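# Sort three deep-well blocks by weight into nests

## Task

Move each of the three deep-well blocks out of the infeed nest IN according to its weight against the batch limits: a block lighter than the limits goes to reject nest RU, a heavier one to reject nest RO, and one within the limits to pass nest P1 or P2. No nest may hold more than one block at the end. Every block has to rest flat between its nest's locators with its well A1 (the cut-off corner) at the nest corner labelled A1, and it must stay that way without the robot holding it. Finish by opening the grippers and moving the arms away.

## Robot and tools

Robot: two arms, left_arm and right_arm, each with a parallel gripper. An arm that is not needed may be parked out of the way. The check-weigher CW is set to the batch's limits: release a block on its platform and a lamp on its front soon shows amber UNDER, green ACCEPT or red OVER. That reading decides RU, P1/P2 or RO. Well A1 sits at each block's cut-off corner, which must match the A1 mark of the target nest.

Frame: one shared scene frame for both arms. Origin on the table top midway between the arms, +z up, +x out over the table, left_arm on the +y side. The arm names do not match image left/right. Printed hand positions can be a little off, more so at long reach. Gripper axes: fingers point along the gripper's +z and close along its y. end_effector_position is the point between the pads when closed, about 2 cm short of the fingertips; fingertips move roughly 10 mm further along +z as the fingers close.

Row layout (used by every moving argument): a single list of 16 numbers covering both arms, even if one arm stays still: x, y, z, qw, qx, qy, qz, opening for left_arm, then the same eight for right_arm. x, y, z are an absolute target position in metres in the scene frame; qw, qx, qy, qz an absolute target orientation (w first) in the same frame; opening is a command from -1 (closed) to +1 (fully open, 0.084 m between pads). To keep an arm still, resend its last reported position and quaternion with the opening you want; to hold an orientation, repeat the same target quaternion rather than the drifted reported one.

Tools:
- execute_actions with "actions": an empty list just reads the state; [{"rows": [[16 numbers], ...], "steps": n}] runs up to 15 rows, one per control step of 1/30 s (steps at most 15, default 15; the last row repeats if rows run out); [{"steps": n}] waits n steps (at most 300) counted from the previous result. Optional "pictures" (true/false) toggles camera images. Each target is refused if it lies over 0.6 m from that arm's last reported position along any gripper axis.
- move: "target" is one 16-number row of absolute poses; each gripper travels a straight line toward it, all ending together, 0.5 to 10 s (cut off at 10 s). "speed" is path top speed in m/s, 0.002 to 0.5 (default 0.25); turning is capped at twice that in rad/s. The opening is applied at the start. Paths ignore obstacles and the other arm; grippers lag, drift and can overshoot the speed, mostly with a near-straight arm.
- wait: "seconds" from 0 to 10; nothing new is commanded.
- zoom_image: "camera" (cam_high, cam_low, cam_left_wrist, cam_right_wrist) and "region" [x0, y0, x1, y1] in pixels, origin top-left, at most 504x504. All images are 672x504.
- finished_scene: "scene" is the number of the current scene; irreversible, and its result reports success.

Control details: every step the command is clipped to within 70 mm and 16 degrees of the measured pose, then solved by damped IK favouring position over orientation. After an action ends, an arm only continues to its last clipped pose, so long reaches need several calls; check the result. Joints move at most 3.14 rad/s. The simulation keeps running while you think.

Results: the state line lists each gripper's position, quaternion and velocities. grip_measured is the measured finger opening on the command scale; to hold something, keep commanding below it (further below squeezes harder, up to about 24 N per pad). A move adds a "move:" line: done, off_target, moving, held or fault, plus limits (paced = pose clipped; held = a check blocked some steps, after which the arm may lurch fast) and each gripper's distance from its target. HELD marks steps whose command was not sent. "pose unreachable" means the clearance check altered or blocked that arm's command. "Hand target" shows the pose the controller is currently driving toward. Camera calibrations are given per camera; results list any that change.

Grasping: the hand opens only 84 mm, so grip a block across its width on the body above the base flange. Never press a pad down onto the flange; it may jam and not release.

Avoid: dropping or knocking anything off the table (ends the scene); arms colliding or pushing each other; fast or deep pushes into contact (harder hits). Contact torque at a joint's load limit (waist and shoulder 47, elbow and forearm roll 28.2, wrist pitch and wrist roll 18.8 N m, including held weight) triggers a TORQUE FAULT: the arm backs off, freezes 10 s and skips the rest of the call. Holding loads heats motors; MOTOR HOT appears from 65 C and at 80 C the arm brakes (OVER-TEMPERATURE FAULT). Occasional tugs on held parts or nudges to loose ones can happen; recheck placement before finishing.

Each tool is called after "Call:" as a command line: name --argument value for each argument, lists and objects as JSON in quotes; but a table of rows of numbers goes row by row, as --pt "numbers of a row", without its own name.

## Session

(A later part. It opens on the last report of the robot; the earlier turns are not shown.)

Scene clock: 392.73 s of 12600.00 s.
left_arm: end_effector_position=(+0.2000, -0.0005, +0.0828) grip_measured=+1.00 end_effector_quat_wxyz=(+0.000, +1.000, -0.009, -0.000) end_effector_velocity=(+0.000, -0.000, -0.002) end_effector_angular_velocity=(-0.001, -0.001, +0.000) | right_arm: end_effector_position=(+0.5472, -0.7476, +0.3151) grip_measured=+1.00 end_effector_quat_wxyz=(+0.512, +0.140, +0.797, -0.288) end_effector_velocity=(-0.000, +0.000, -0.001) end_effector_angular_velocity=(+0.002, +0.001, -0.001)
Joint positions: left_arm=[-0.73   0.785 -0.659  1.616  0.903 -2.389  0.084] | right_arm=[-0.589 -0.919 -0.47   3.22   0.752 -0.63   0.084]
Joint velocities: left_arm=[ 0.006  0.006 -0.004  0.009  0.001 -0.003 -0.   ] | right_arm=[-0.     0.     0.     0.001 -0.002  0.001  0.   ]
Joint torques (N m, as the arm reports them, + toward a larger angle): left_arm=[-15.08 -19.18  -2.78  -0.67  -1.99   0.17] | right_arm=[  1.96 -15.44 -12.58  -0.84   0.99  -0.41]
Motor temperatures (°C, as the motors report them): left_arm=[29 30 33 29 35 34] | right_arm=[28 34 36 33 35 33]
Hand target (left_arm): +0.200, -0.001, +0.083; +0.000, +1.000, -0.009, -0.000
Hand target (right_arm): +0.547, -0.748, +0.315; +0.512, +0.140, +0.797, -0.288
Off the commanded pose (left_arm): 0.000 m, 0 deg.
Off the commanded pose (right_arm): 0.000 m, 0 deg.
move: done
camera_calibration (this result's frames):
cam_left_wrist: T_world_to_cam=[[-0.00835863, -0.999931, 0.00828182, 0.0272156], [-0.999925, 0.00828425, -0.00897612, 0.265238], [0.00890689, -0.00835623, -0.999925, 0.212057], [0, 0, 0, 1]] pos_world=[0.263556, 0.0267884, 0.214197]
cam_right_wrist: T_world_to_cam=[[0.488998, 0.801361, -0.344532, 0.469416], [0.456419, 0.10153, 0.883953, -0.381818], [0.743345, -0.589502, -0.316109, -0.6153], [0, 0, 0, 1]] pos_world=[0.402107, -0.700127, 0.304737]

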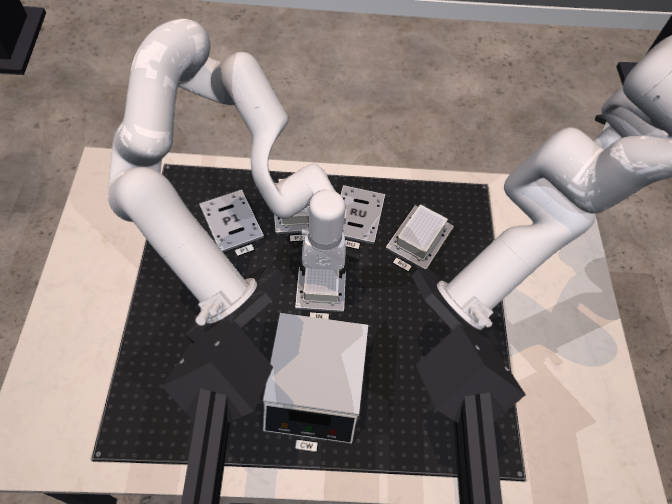

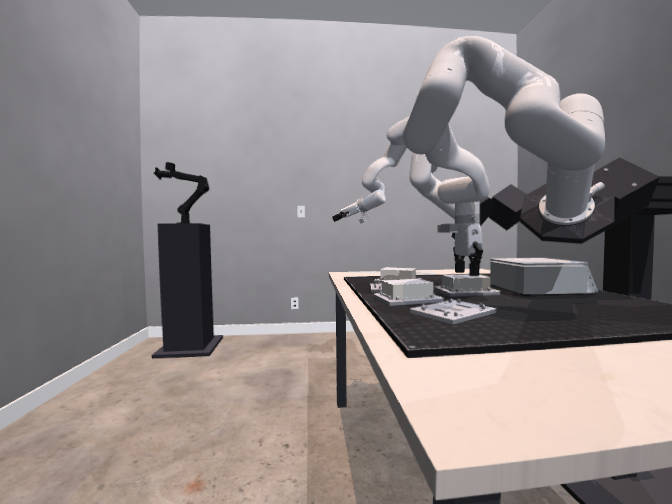

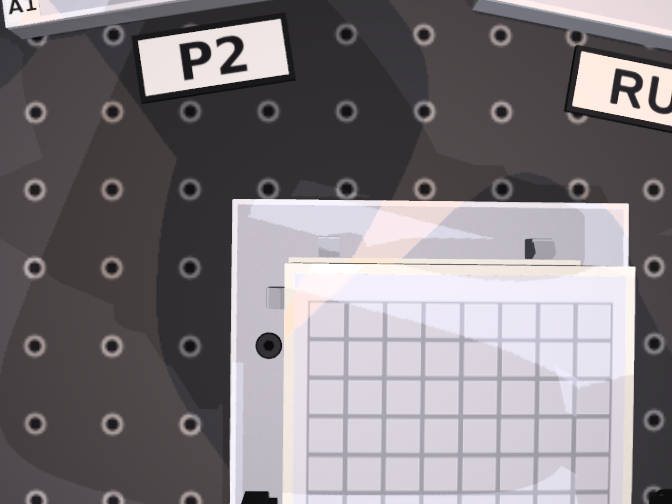

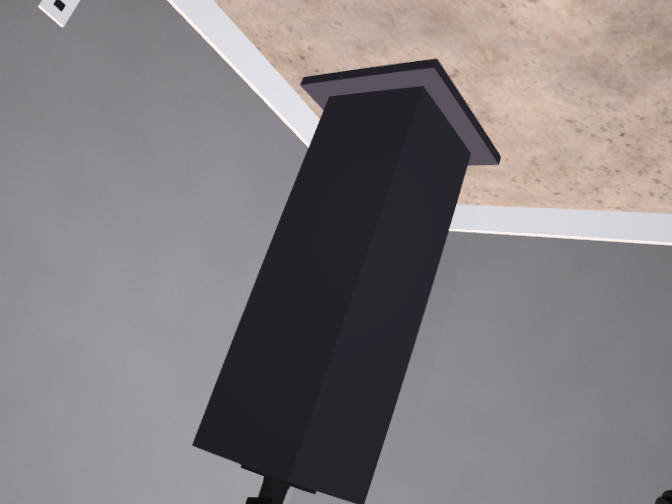

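Call:
move --target '[0.20,-0.0005,0.049,0,1,-0.009,0,1,0.5472,-0.7476,0.3151,0.512,0.140,0.797,-0.288,1]' --speed 0.015

Call:
move --target '[0.20,-0.0005,0.049,0,1,-0.009,0,0.2,0.5472,-0.7476,0.3151,0.512,0.140,0.797,-0.288,1]'

Call:
move --target '[0.20,-0.0005,0.17,0,1,-0.009,0,0.2,0.5472,-0.7476,0.3151,0.512,0.140,0.797,-0.288,1]' --speed 0.06

Call:
move --target '[-0.04,0.0,0.155,0,1,-0.009,0,0.2,0.5472,-0.7476,0.3151,0.512,0.140,0.797,-0.288,1]' --speed 0.1

Call:
move --target '[-0.04,0.0,0.1365,0,1,-0.009,0,0.2,0.5472,-0.7476,0.3151,0.512,0.140,0.797,-0.288,1]' --speed 0.008

Call:
move --target '[-0.04,0.0,0.1365,0,1,-0.009,0,1,0.5472,-0.7476,0.3151,0.512,0.140,0.797,-0.288,1]'

Call:
wait --seconds 2.5

Scene clock: 408.63 s of 12600.00 s.
left_arm: end_effector_position=(+0.2000, -0.0006, +0.0493) grip_measured=+1.00 end_effector_quat_wxyz=(+0.000, +1.000, -0.009, -0.000) end_effector_velocity=(+0.000, -0.000, -0.002) end_effector_angular_velocity=(-0.001, -0.001, -0.000) | right_arm: end_effector_position=(+0.5472, -0.7476, +0.3151) grip_measured=+1.00 end_effector_quat_wxyz=(+0.512, +0.140, +0.797, -0.288) end_effector_velocity=(-0.000, -0.000, -0.000) end_effector_angular_velocity=(+0.001, +0.000, -0.000)
Joint positions: left_arm=[-0.635  0.868 -0.713  1.732  0.919 -2.424  0.084] | right_arm=[-0.589 -0.919 -0.47   3.22   0.752 -0.63   0.084]
Joint velocities: left_arm=[ 0.005  0.005 -0.004  0.008  0.001 -0.002  0.   ] | right_arm=[-0.001  0.     0.    -0.    -0.     0.001 -0.   ]
Joint torques (N m, as the arm reports them, + toward a larger angle): left_arm=[-15.27 -19.2   -1.01  -0.35  -2.13   0.12] | right_arm=[  1.26 -15.52 -12.14  -0.6    1.14  -0.15]
Motor temperatures (°C, as the motors report them): left_arm=[29 30 33 29 35 34] | right_arm=[28 34 36 33 35 33]
Hand target (left_arm): +0.200, -0.001, +0.049; +0.000, +1.000, -0.009, -0.000
Hand target (right_arm): +0.547, -0.748, +0.315; +0.512, +0.140, +0.797, -0.288
Off the commanded pose (left_arm): 0.000 m, 0 deg.
Off the commanded pose (right_arm): 0.000 m, 0 deg.
After step 90, 10.37 s passed at rest.
move: done
camera_calibration (this result's frames):
cam_left_wrist: T_world_to_cam=[[-0.00834118, -0.99993, 0.00836737, 0.0274207], [-0.999926, 0.00826664, -0.00890491, 0.264924], [0.00883511, -0.00844102, -0.999925, 0.178608], [0, 0, 0, 1]] pos_world=[0.263555, 0.0267364, 0.180725]
cam_right_wrist: T_world_to_cam=[[0.488998, 0.801361, -0.344532, 0.469416], [0.456419, 0.10153, 0.883953, -0.381818], [0.743345, -0.589502, -0.316109, -0.6153], [0, 0, 0, 1]] pos_world=[0.402107, -0.700127, 0.304737]

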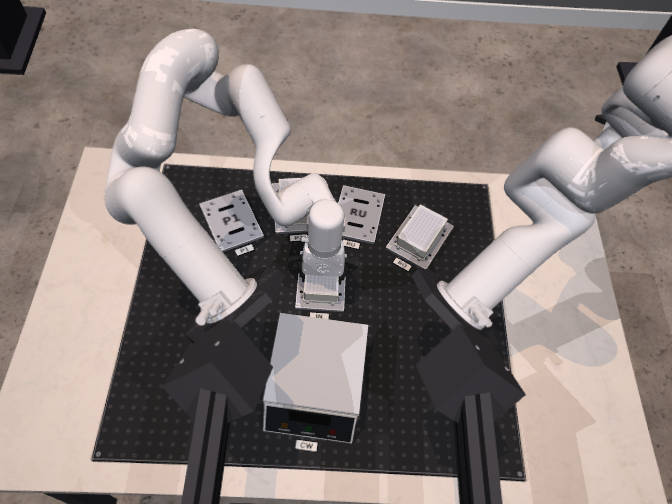

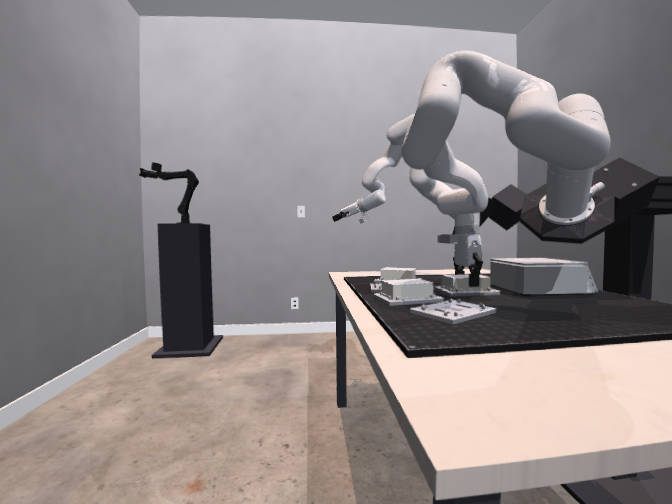

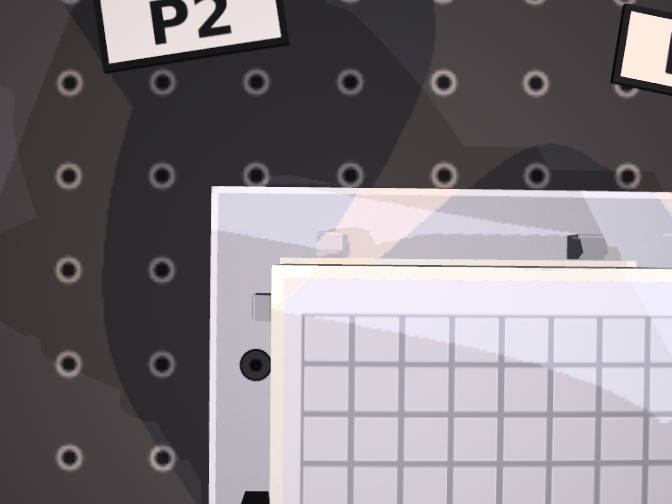

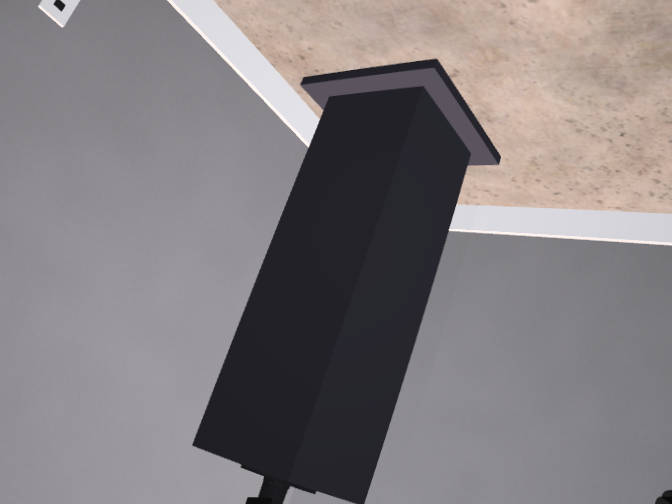

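Scene clock: 409.33 s of 12600.00 s.
left_arm: end_effector_position=(+0.2000, -0.0006, +0.0492) grip_measured=+0.96 end_effector_quat_wxyz=(+0.000, +1.000, -0.009, +0.000) end_effector_velocity=(-0.000, -0.001, +0.000) end_effector_angular_velocity=(-0.002, +0.000, -0.001) | right_arm: end_effector_position=(+0.5472, -0.7476, +0.3151) grip_measured=+1.00 end_effector_quat_wxyz=(+0.512, +0.140, +0.797, -0.288) end_effector_velocity=(+0.000, +0.000, -0.000) end_effector_angular_velocity=(-0.000, +0.000, +0.001)
Joint positions: left_arm=[-0.635  0.868 -0.713  1.733  0.919 -2.424  0.083] | right_arm=[-0.589 -0.919 -0.47   3.22   0.752 -0.63   0.084]
Joint velocities: left_arm=[-0.001  0.    -0.     0.001 -0.002 -0.     0.   ] | right_arm=[ 0.     0.     0.    -0.001  0.     0.     0.   ]
Joint torques (N m, as the arm reports them, + toward a larger angle): left_arm=[-13.04 -16.24  -1.6   -0.39  -1.42   0.13] | right_arm=[  1.78 -15.46 -12.08  -0.65   0.48  -0.3 ]
Motor temperatures (°C, as the motors report them): left_arm=[29 30 33 29 35 34] | right_arm=[28 34 36 33 35 33]
Hand target (left_arm): +0.200, -0.001, +0.049; +0.000, +1.000, -0.009, -0.000
Hand target (right_arm): +0.547, -0.748, +0.315; +0.512, +0.140, +0.797, -0.288
Off the commanded pose (left_arm): 0.000 m, 0 deg.
Off the commanded pose (right_arm): 0.000 m, 0 deg.
move: done
camera_calibration (this result's frames):
cam_left_wrist: T_world_to_cam=[[-0.00845054, -0.999927, 0.00866795, 0.027388], [-0.999923, 0.00837129, -0.00913904, 0.26497], [0.0090658, -0.00874452, -0.999921, 0.178466], [0, 0, 0, 1]] pos_world=[0.263564, 0.0267284, 0.180636]
cam_right_wrist: T_world_to_cam=[[0.488998, 0.801361, -0.344532, 0.469416], [0.456419, 0.10153, 0.883953, -0.381818], [0.743346, -0.589502, -0.316109, -0.615301], [0, 0, 0, 1]] pos_world=[0.402107, -0.700127, 0.304737]

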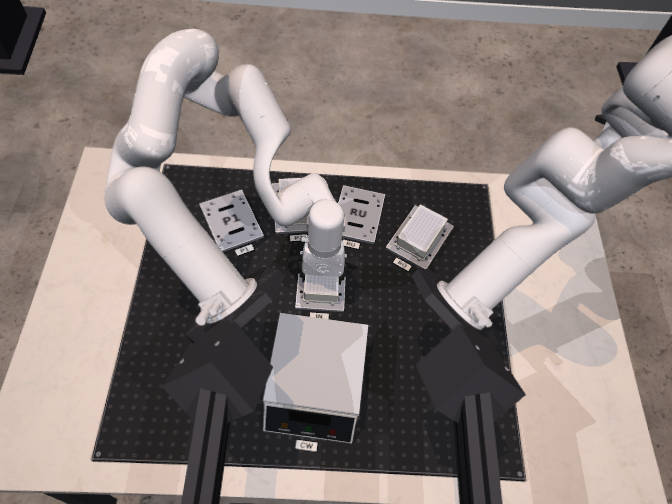

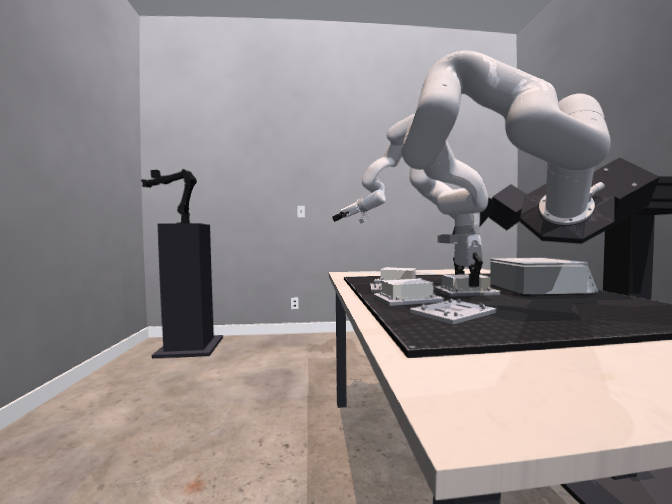

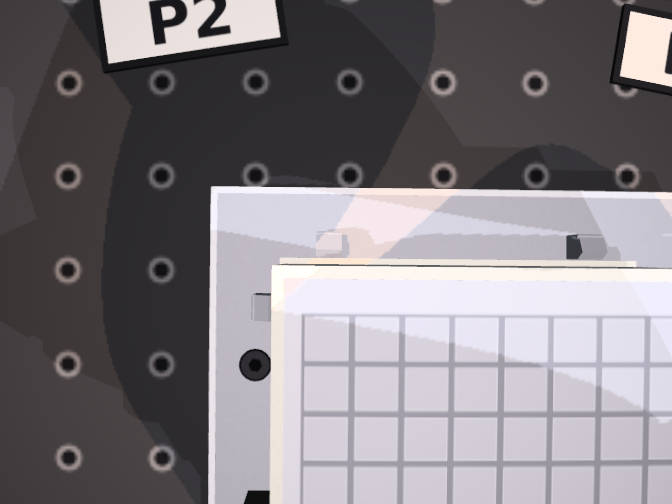

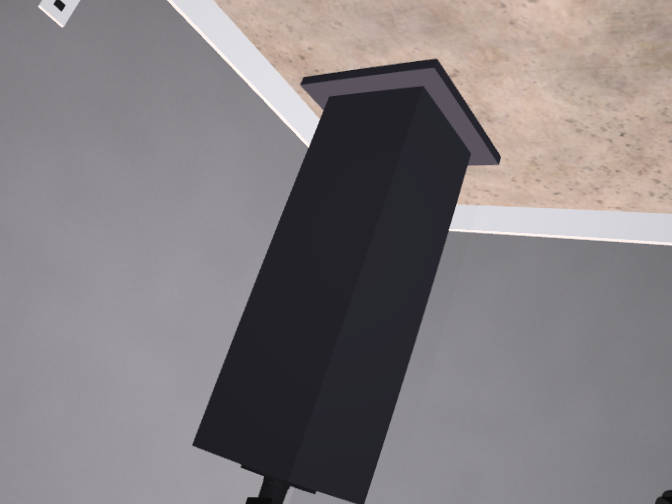

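Scene clock: 411.83 s of 12600.00 s.
left_arm: end_effector_position=(+0.2000, -0.0001, +0.1695) grip_measured=+0.96 end_effector_quat_wxyz=(-0.000, +1.000, -0.009, +0.000) end_effector_velocity=(+0.001, +0.001, +0.002) end_effector_angular_velocity=(+0.004, -0.002, -0.000) | right_arm: end_effector_position=(+0.5472, -0.7476, +0.3151) grip_measured=+1.00 end_effector_quat_wxyz=(+0.512, +0.140, +0.797, -0.288) end_effector_velocity=(+0.000, -0.000, +0.000) end_effector_angular_velocity=(-0.002, -0.001, +0.000)
Joint positions: left_arm=[-0.982  0.567 -0.56   1.269  0.903 -2.236  0.083] | right_arm=[-0.589 -0.919 -0.47   3.22   0.752 -0.63   0.084]
Joint velocities: left_arm=[-0.006 -0.006  0.001 -0.011  0.005  0.006  0.   ] | right_arm=[-0.     0.    -0.    -0.001  0.003 -0.    -0.   ]
Joint torques (N m, as the arm reports them, + toward a larger angle): left_arm=[-14.   -18.67  -8.76  -0.5   -2.16   0.14] | right_arm=[  1.82 -15.46 -12.49  -0.64   0.83  -0.05]
Motor temperatures (°C, as the motors report them): left_arm=[29 30 33 29 35 34] | right_arm=[28 34 36 33 35 33]
Hand target (left_arm): +0.200, -0.000, +0.170; -0.000, +1.000, -0.009, +0.000
Hand target (right_arm): +0.547, -0.748, +0.315; +0.512, +0.140, +0.797, -0.288
Off the commanded pose (left_arm): 0.001 m, 0 deg.
Off the commanded pose (right_arm): 0.000 m, 0 deg.
move: done
camera_calibration (this result's frames):
cam_left_wrist: T_world_to_cam=[[-0.00837597, -0.999939, 0.00725061, 0.0270801], [-0.999919, 0.00830614, -0.00960809, 0.26611], [0.00954728, -0.00733051, -0.999928, 0.298659], [0, 0, 0, 1]] pos_world=[0.263464, 0.0270574, 0.300998]
cam_right_wrist: T_world_to_cam=[[0.488998, 0.801361, -0.344532, 0.469416], [0.456419, 0.10153, 0.883953, -0.381818], [0.743345, -0.589502, -0.316109, -0.6153], [0, 0, 0, 1]] pos_world=[0.402107, -0.700127, 0.304737]

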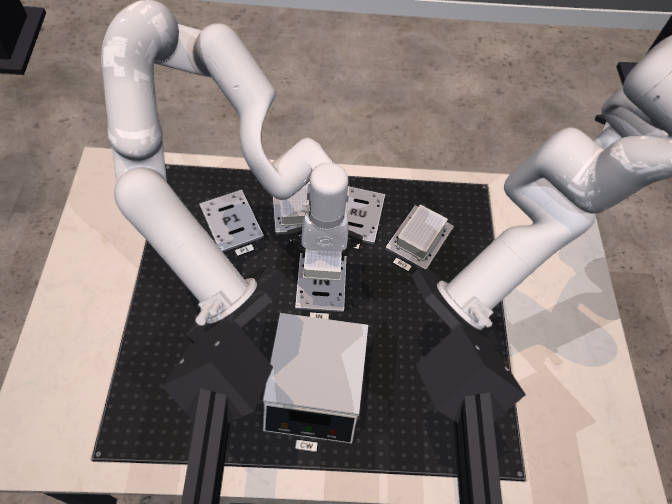

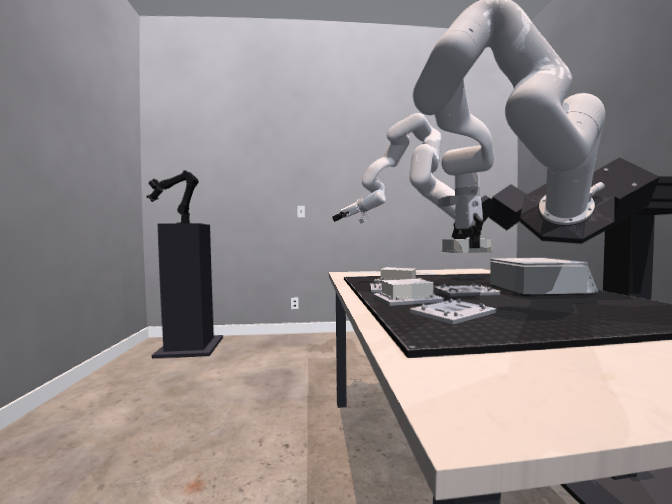

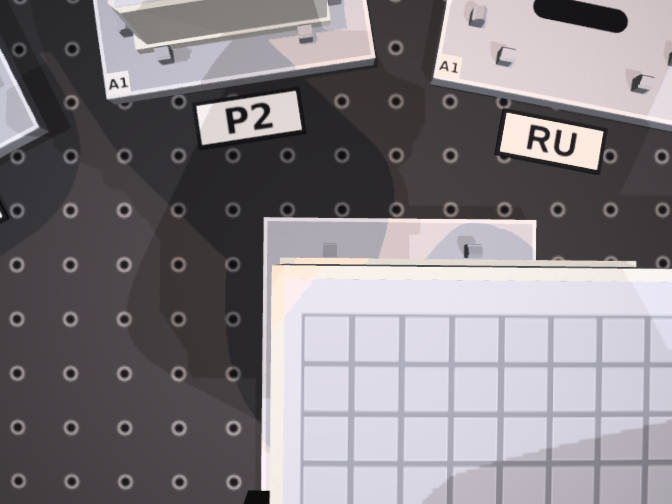

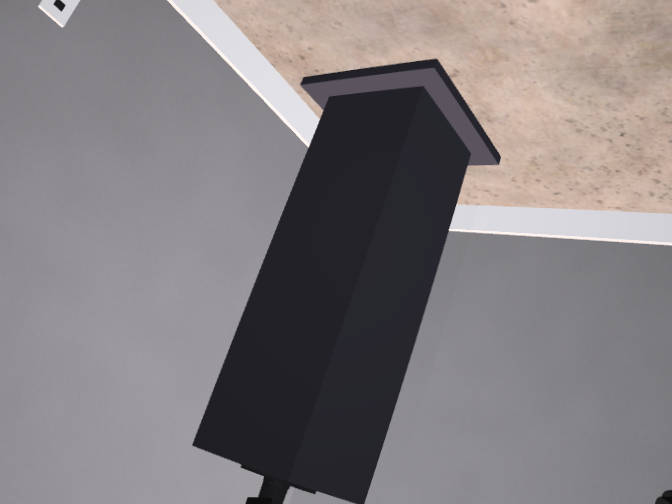

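Scene clock: 414.80 s of 12600.00 s.
left_arm: end_effector_position=(-0.0392, +0.0008, +0.1543) grip_measured=+0.96 end_effector_quat_wxyz=(+0.000, +1.000, -0.009, +0.000) end_effector_velocity=(-0.002, +0.000, +0.000) end_effector_angular_velocity=(+0.005, -0.002, -0.001) | right_arm: end_effector_position=(+0.5472, -0.7476, +0.3151) grip_measured=+1.00 end_effector_quat_wxyz=(+0.512, +0.140, +0.797, -0.288) end_effector_velocity=(+0.000, -0.000, +0.000) end_effector_angular_velocity=(-0.001, +0.001, +0.001)
Joint positions: left_arm=[-1.681  1.113 -0.658  0.916  0.56  -2.688  0.083] | right_arm=[-0.589 -0.919 -0.47   3.22   0.752 -0.63   0.084]
Joint velocities: left_arm=[-0.013  0.004 -0.004 -0.024 -0.001  0.013 -0.   ] | right_arm=[-0.    -0.    -0.    -0.001 -0.    -0.001 -0.   ]
Joint torques (N m, as the arm reports them, + toward a larger angle): left_arm=[ -7.75 -27.96 -12.11  -0.71  -2.15  -0.02] | right_arm=[  1.72 -15.94 -12.58  -0.88   0.7   -0.03]
Motor temperatures (°C, as the motors report them): left_arm=[29 30 33 29 35 34] | right_arm=[28 34 36 33 35 33]
Hand target (left_arm): -0.039, +0.001, +0.154; -0.000, +1.000, -0.009, +0.000
Hand target (right_arm): +0.547, -0.748, +0.315; +0.512, +0.140, +0.797, -0.288
Off the commanded pose (left_arm): 0.001 m, 0 deg.
Off the commanded pose (right_arm): 0.000 m, 0 deg.
move: done
camera_calibration (this result's frames):
cam_left_wrist: T_world_to_cam=[[-0.00793859, -0.999933, 0.00837277, 0.025917], [-0.999928, 0.00786242, -0.00909114, 0.0267039], [0.0090247, -0.00844433, -0.999924, 0.285782], [0, 0, 0, 1]] pos_world=[0.0243286, 0.0281185, 0.285786]
cam_right_wrist: T_world_to_cam=[[0.488998, 0.801361, -0.344532, 0.469416], [0.456419, 0.10153, 0.883953, -0.381818], [0.743345, -0.589502, -0.316109, -0.6153], [0, 0, 0, 1]] pos_world=[0.402107, -0.700127, 0.304737]

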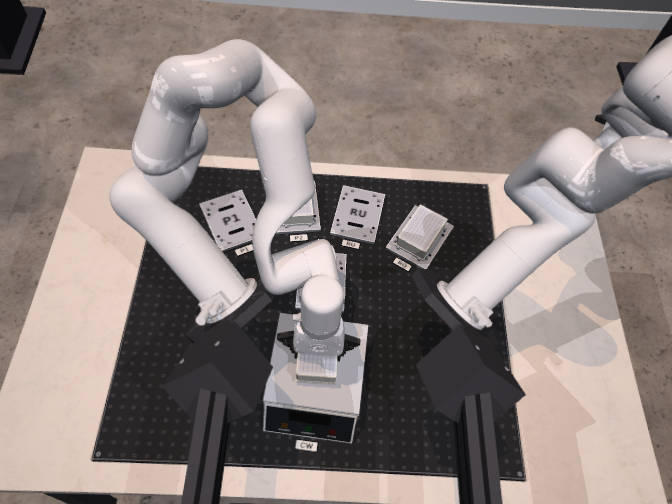

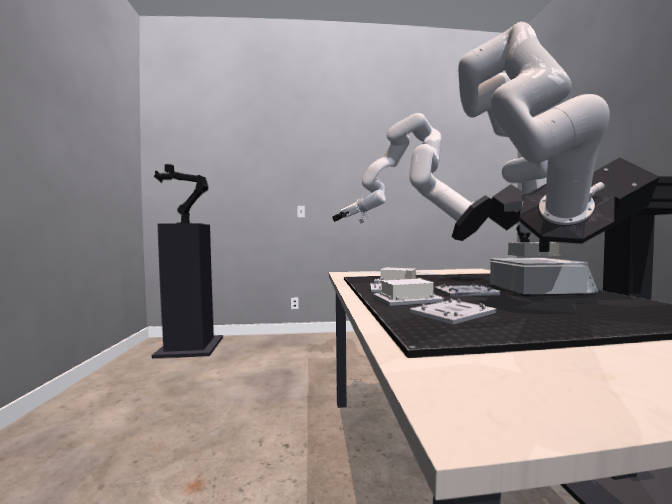

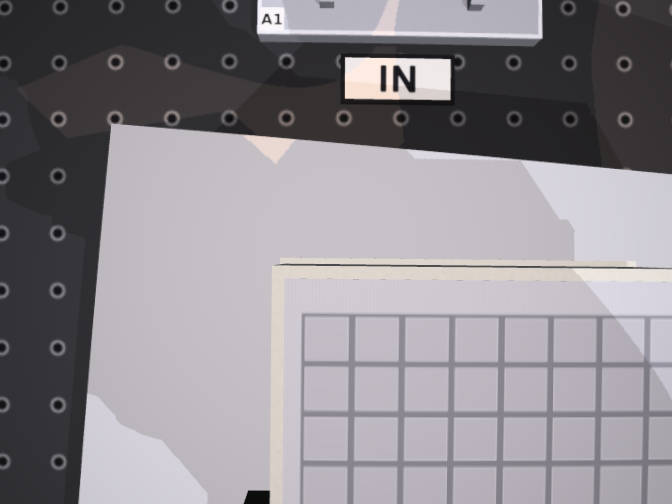

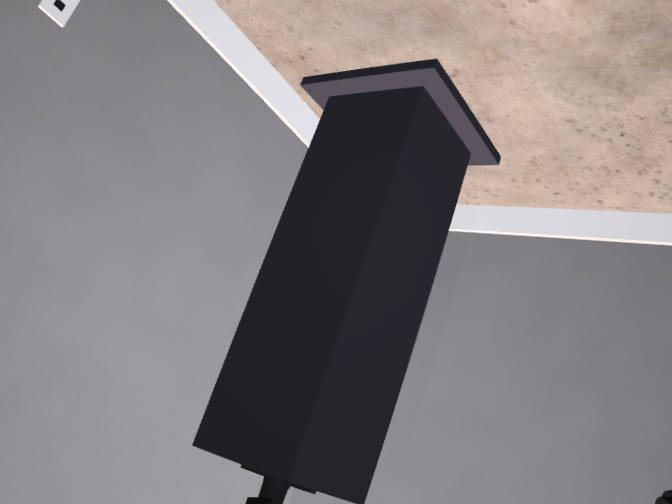

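Scene clock: 417.27 s of 12600.00 s.
left_arm: end_effector_position=(-0.0400, -0.0001, +0.1368) grip_measured=+0.96 end_effector_quat_wxyz=(+0.000, +1.000, -0.009, -0.000) end_effector_velocity=(-0.001, -0.003, -0.000) end_effector_angular_velocity=(-0.009, +0.004, +0.001) | right_arm: end_effector_position=(+0.5472, -0.7476, +0.3151) grip_measured=+1.00 end_effector_quat_wxyz=(+0.512, +0.140, +0.797, -0.288) end_effector_velocity=(+0.000, +0.001, +0.000) end_effector_angular_velocity=(+0.000, +0.000, +0.002)
Joint positions: left_arm=[-1.627  1.172 -0.686  1.027  0.562 -2.762  0.083] | right_arm=[-0.589 -0.919 -0.47   3.22   0.752 -0.63   0.084]
Joint velocities: left_arm=[ 0.005  0.005 -0.007  0.016 -0.004 -0.011 -0.   ] | right_arm=[ 0.002 -0.    -0.     0.    -0.001 -0.002 -0.   ]
Joint torques (N m, as the arm reports them, + toward a larger angle): left_arm=[ -7.91 -27.77 -10.68  -0.46  -2.06   0.  ] | right_arm=[  2.27 -15.07 -12.23  -0.57   0.76  -0.22]
Motor temperatures (°C, as the motors report them): left_arm=[29 30 33 29 35 34] | right_arm=[28 34 36 33 35 33]
Hand target (left_arm): -0.040, -0.000, +0.137; +0.000, +1.000, -0.009, -0.000
Hand target (right_arm): +0.547, -0.748, +0.315; +0.512, +0.140, +0.797, -0.288
Off the commanded pose (left_arm): 0.000 m, 0 deg.
Off the commanded pose (right_arm): 0.000 m, 0 deg.
move: done
camera_calibration (this result's frames):
cam_left_wrist: T_world_to_cam=[[-0.00839192, -0.99993, 0.00836967, 0.0252115], [-0.999927, 0.00831822, -0.0088013, 0.02568], [0.00873106, -0.00844292, -0.999926, 0.268255], [0, 0, 0, 1]] pos_world=[0.0235476, 0.027261, 0.268251]
cam_right_wrist: T_world_to_cam=[[0.488997, 0.801361, -0.344532, 0.469417], [0.45642, 0.10153, 0.883953, -0.381818], [0.743346, -0.589502, -0.316109, -0.6153], [0, 0, 0, 1]] pos_world=[0.402107, -0.700127, 0.304737]

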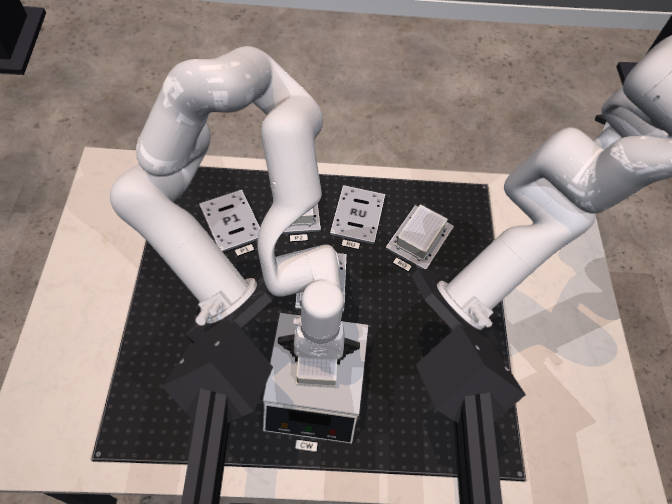

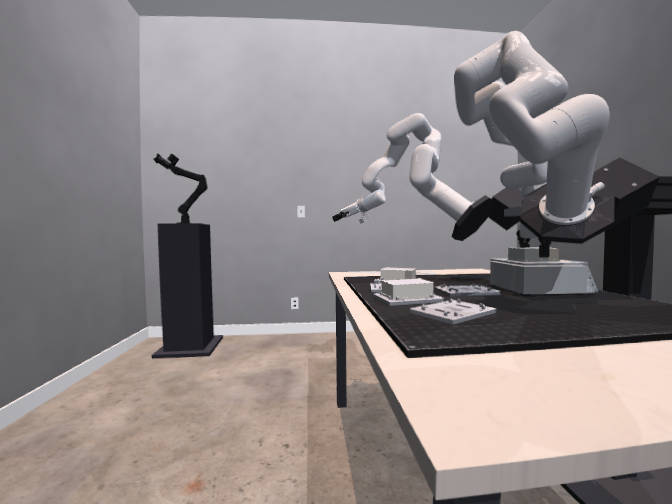

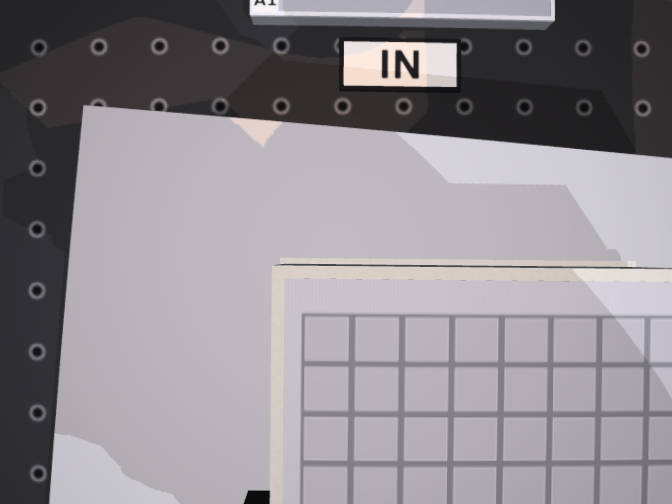

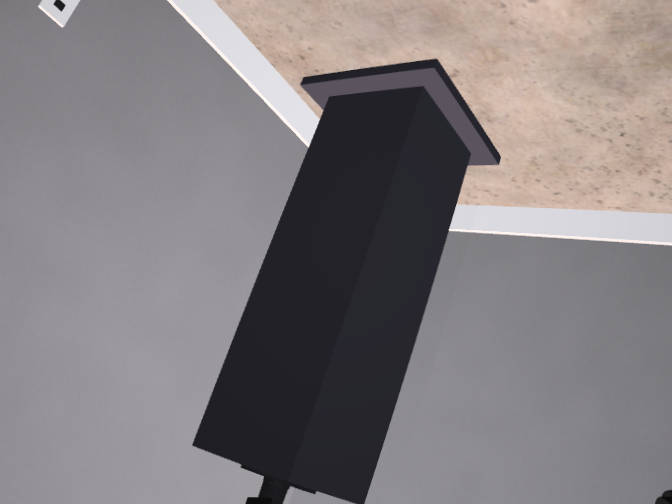

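Scene clock: 417.97 s of 12600.00 s.
left_arm: end_effector_position=(-0.0400, -0.0000, +0.1365) grip_measured=+1.00 end_effector_quat_wxyz=(+0.000, +1.000, -0.009, -0.000) end_effector_velocity=(-0.000, +0.000, -0.000) end_effector_angular_velocity=(+0.001, +0.002, +0.001) | right_arm: end_effector_position=(+0.5472, -0.7476, +0.3151) grip_measured=+1.00 end_effector_quat_wxyz=(+0.512, +0.140, +0.797, -0.288) end_effector_velocity=(+0.000, +0.001, -0.000) end_effector_angular_velocity=(+0.001, +0.001, +0.003)
Joint positions: left_arm=[-1.626  1.173 -0.686  1.028  0.563 -2.763  0.084] | right_arm=[-0.589 -0.919 -0.47   3.22   0.752 -0.63   0.084]
Joint velocities: left_arm=[ 0.002  0.    -0.    -0.    -0.001 -0.     0.   ] | right_arm=[ 0.001  0.     0.    -0.002 -0.002 -0.     0.   ]
Joint torques (N m, as the arm reports them, + toward a larger angle): left_arm=[ -7.95 -27.91 -10.86  -0.5   -2.14   0.13] | right_arm=[  1.96 -15.14 -12.32  -0.99   0.88  -0.32]
Motor temperatures (°C, as the motors report them): left_arm=[29 30 33 29 35 34] | right_arm=[28 34 36 33 35 33]
Hand target (left_arm): -0.040, -0.000, +0.137; +0.000, +1.000, -0.009, -0.000
Hand target (right_arm): +0.547, -0.748, +0.315; +0.512, +0.140, +0.797, -0.288
Off the commanded pose (left_arm): 0.000 m, 0 deg.
Off the commanded pose (right_arm): 0.000 m, 0 deg.
move: done
camera_calibration (this result's frames):
cam_left_wrist: T_world_to_cam=[[-0.008363, -0.999931, 0.00819313, 0.0252967], [-0.999925, 0.00828866, -0.0090657, 0.0257515], [0.00899717, -0.00826833, -0.999925, 0.267958], [0, 0, 0, 1]] pos_world=[0.0235502, 0.0272971, 0.267964]
cam_right_wrist: T_world_to_cam=[[0.488998, 0.801361, -0.344532, 0.469416], [0.456419, 0.10153, 0.883953, -0.381818], [0.743346, -0.589502, -0.316109, -0.6153], [0, 0, 0, 1]] pos_world=[0.402107, -0.700127, 0.304737]

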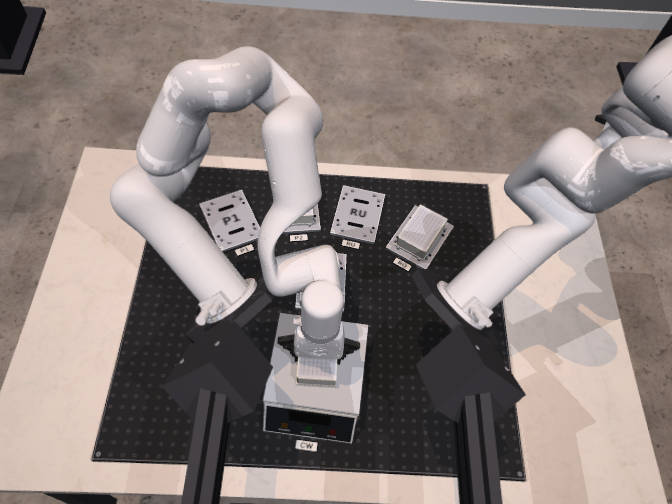

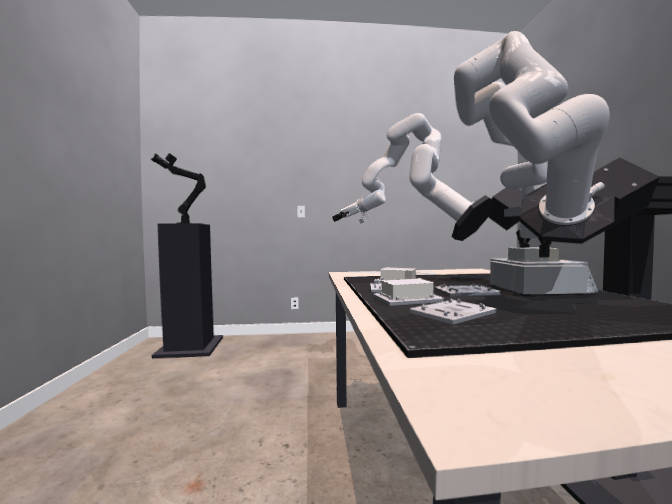

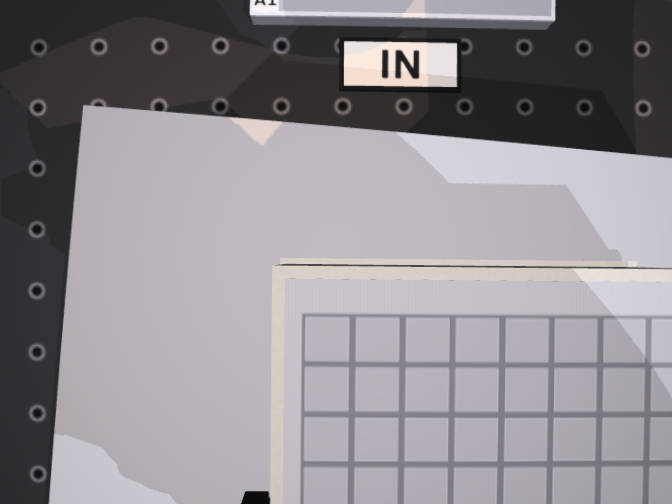

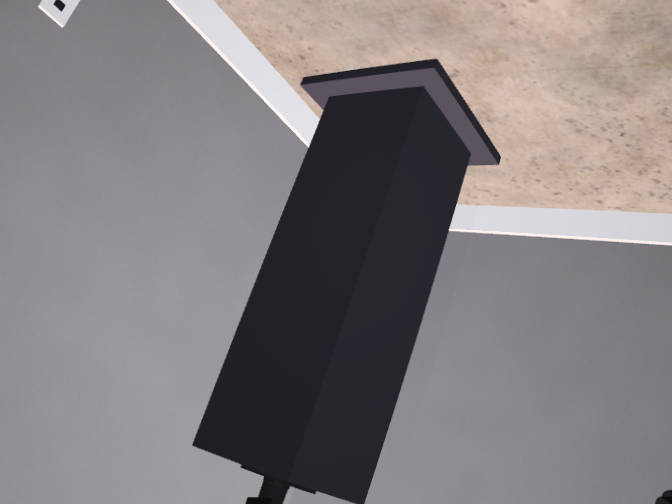

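Scene clock: 420.47 s of 12600.00 s.
left_arm: end_effector_position=(-0.0400, -0.0000, +0.1365) grip_measured=+1.00 end_effector_quat_wxyz=(-0.000, +1.000, -0.009, -0.000) end_effector_velocity=(-0.000, +0.000, +0.000) end_effector_angular_velocity=(-0.001, +0.000, -0.001) | right_arm: end_effector_position=(+0.5472, -0.7476, +0.3151) grip_measured=+1.00 end_effector_quat_wxyz=(+0.512, +0.140, +0.797, -0.288) end_effector_velocity=(+0.000, +0.000, +0.000) end_effector_angular_velocity=(+0.002, -0.001, -0.000)
Joint positions: left_arm=[-1.626  1.173 -0.686  1.028  0.563 -2.763  0.084] | right_arm=[-0.589 -0.919 -0.47   3.22   0.752 -0.63   0.084]
Joint velocities: left_arm=[-0.001  0.     0.     0.001 -0.001 -0.    -0.   ] | right_arm=[ 0.001  0.    -0.     0.001 -0.001  0.001 -0.   ]
Joint torques (N m, as the arm reports them, + toward a larger angle): left_arm=[ -8.18 -27.79 -10.81  -0.54  -2.15   0.03] | right_arm=[  1.15 -15.29 -12.14  -0.67   0.7   -0.31]
Motor temperatures (°C, as the motors report them): left_arm=[29 30 33 29 35 34] | right_arm=[28 34 36 33 35 33]
Hand target (left_arm): -0.040, -0.000, +0.137; +0.000, +1.000, -0.009, -0.000
Hand target (right_arm): +0.547, -0.748, +0.315; +0.512, +0.140, +0.797, -0.288
Off the commanded pose (left_arm): 0.000 m, 0 deg.
Off the commanded pose (right_arm): 0.000 m, 0 deg.
Steps of this call (steps 1 to 75: nothing new was sent). Readings (end_effector_position):
1: left_arm (-0.0400, -0.0000, +0.1365) | right_arm (+0.5472, -0.7476, +0.3151)
2: left_arm (-0.0400, -0.0000, +0.1365) | right_arm (+0.5472, -0.7476, +0.3151)
4: left_arm (-0.0400, -0.0000, +0.1365) | right_arm (+0.5472, -0.7476, +0.3151)
8: left_arm (-0.0400, -0.0000, +0.1365) | right_arm (+0.5472, -0.7476, +0.3151)
75: the state above
camera_calibration (this result's frames):
cam_left_wrist: T_world_to_cam=[[-0.0083691, -0.999932, 0.0081695, 0.0253109], [-0.999924, 0.00829489, -0.00907544, 0.0257528], [0.00900705, -0.00824483, -0.999925, 0.267939], [0, 0, 0, 1]] pos_world=[0.0235493, 0.0273046, 0.267946]
cam_right_wrist: T_world_to_cam=[[0.488998, 0.801361, -0.344532, 0.469416], [0.456419, 0.10153, 0.883953, -0.381819], [0.743345, -0.589502, -0.316109, -0.6153], [0, 0, 0, 1]] pos_world=[0.402107, -0.700127, 0.304737]

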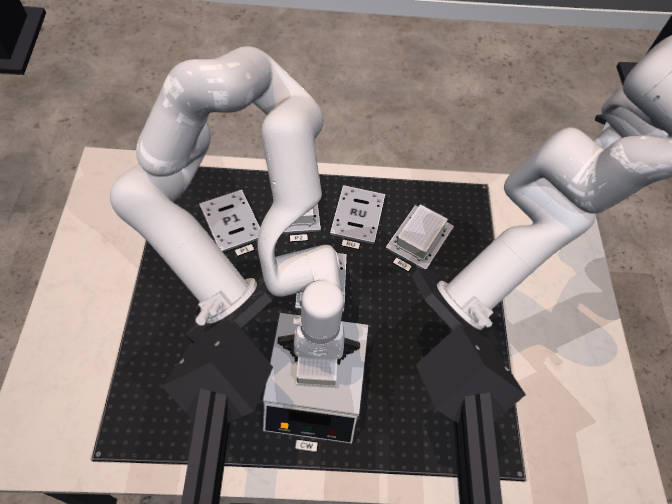

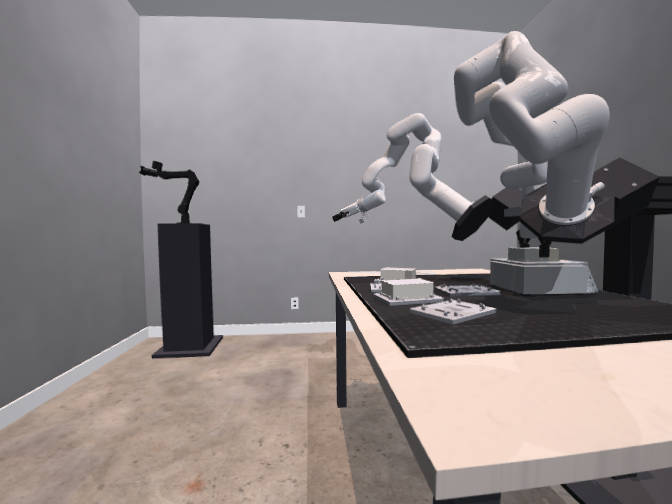

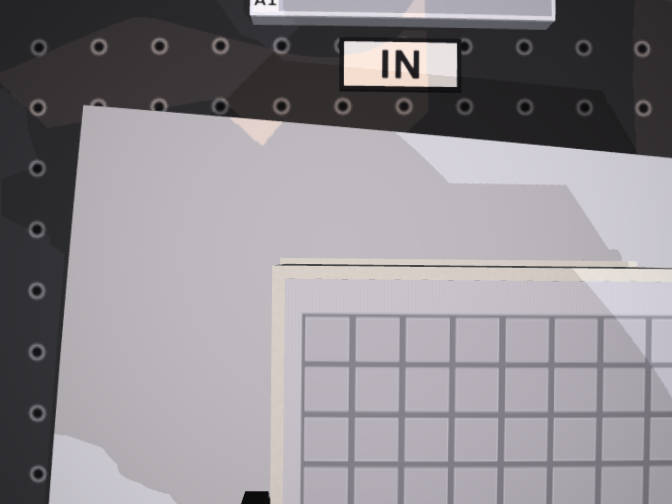

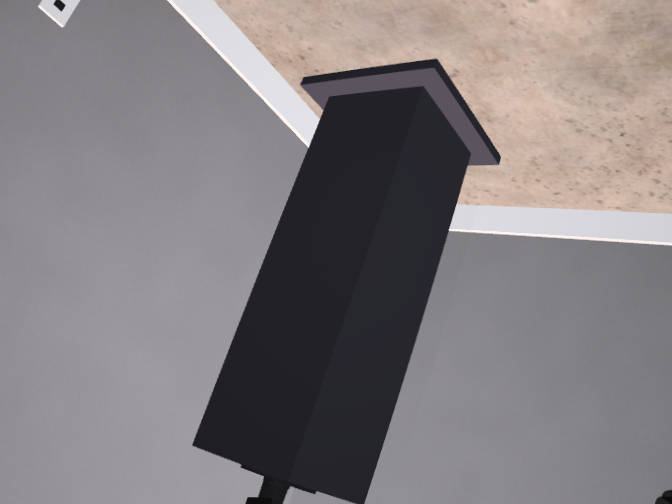

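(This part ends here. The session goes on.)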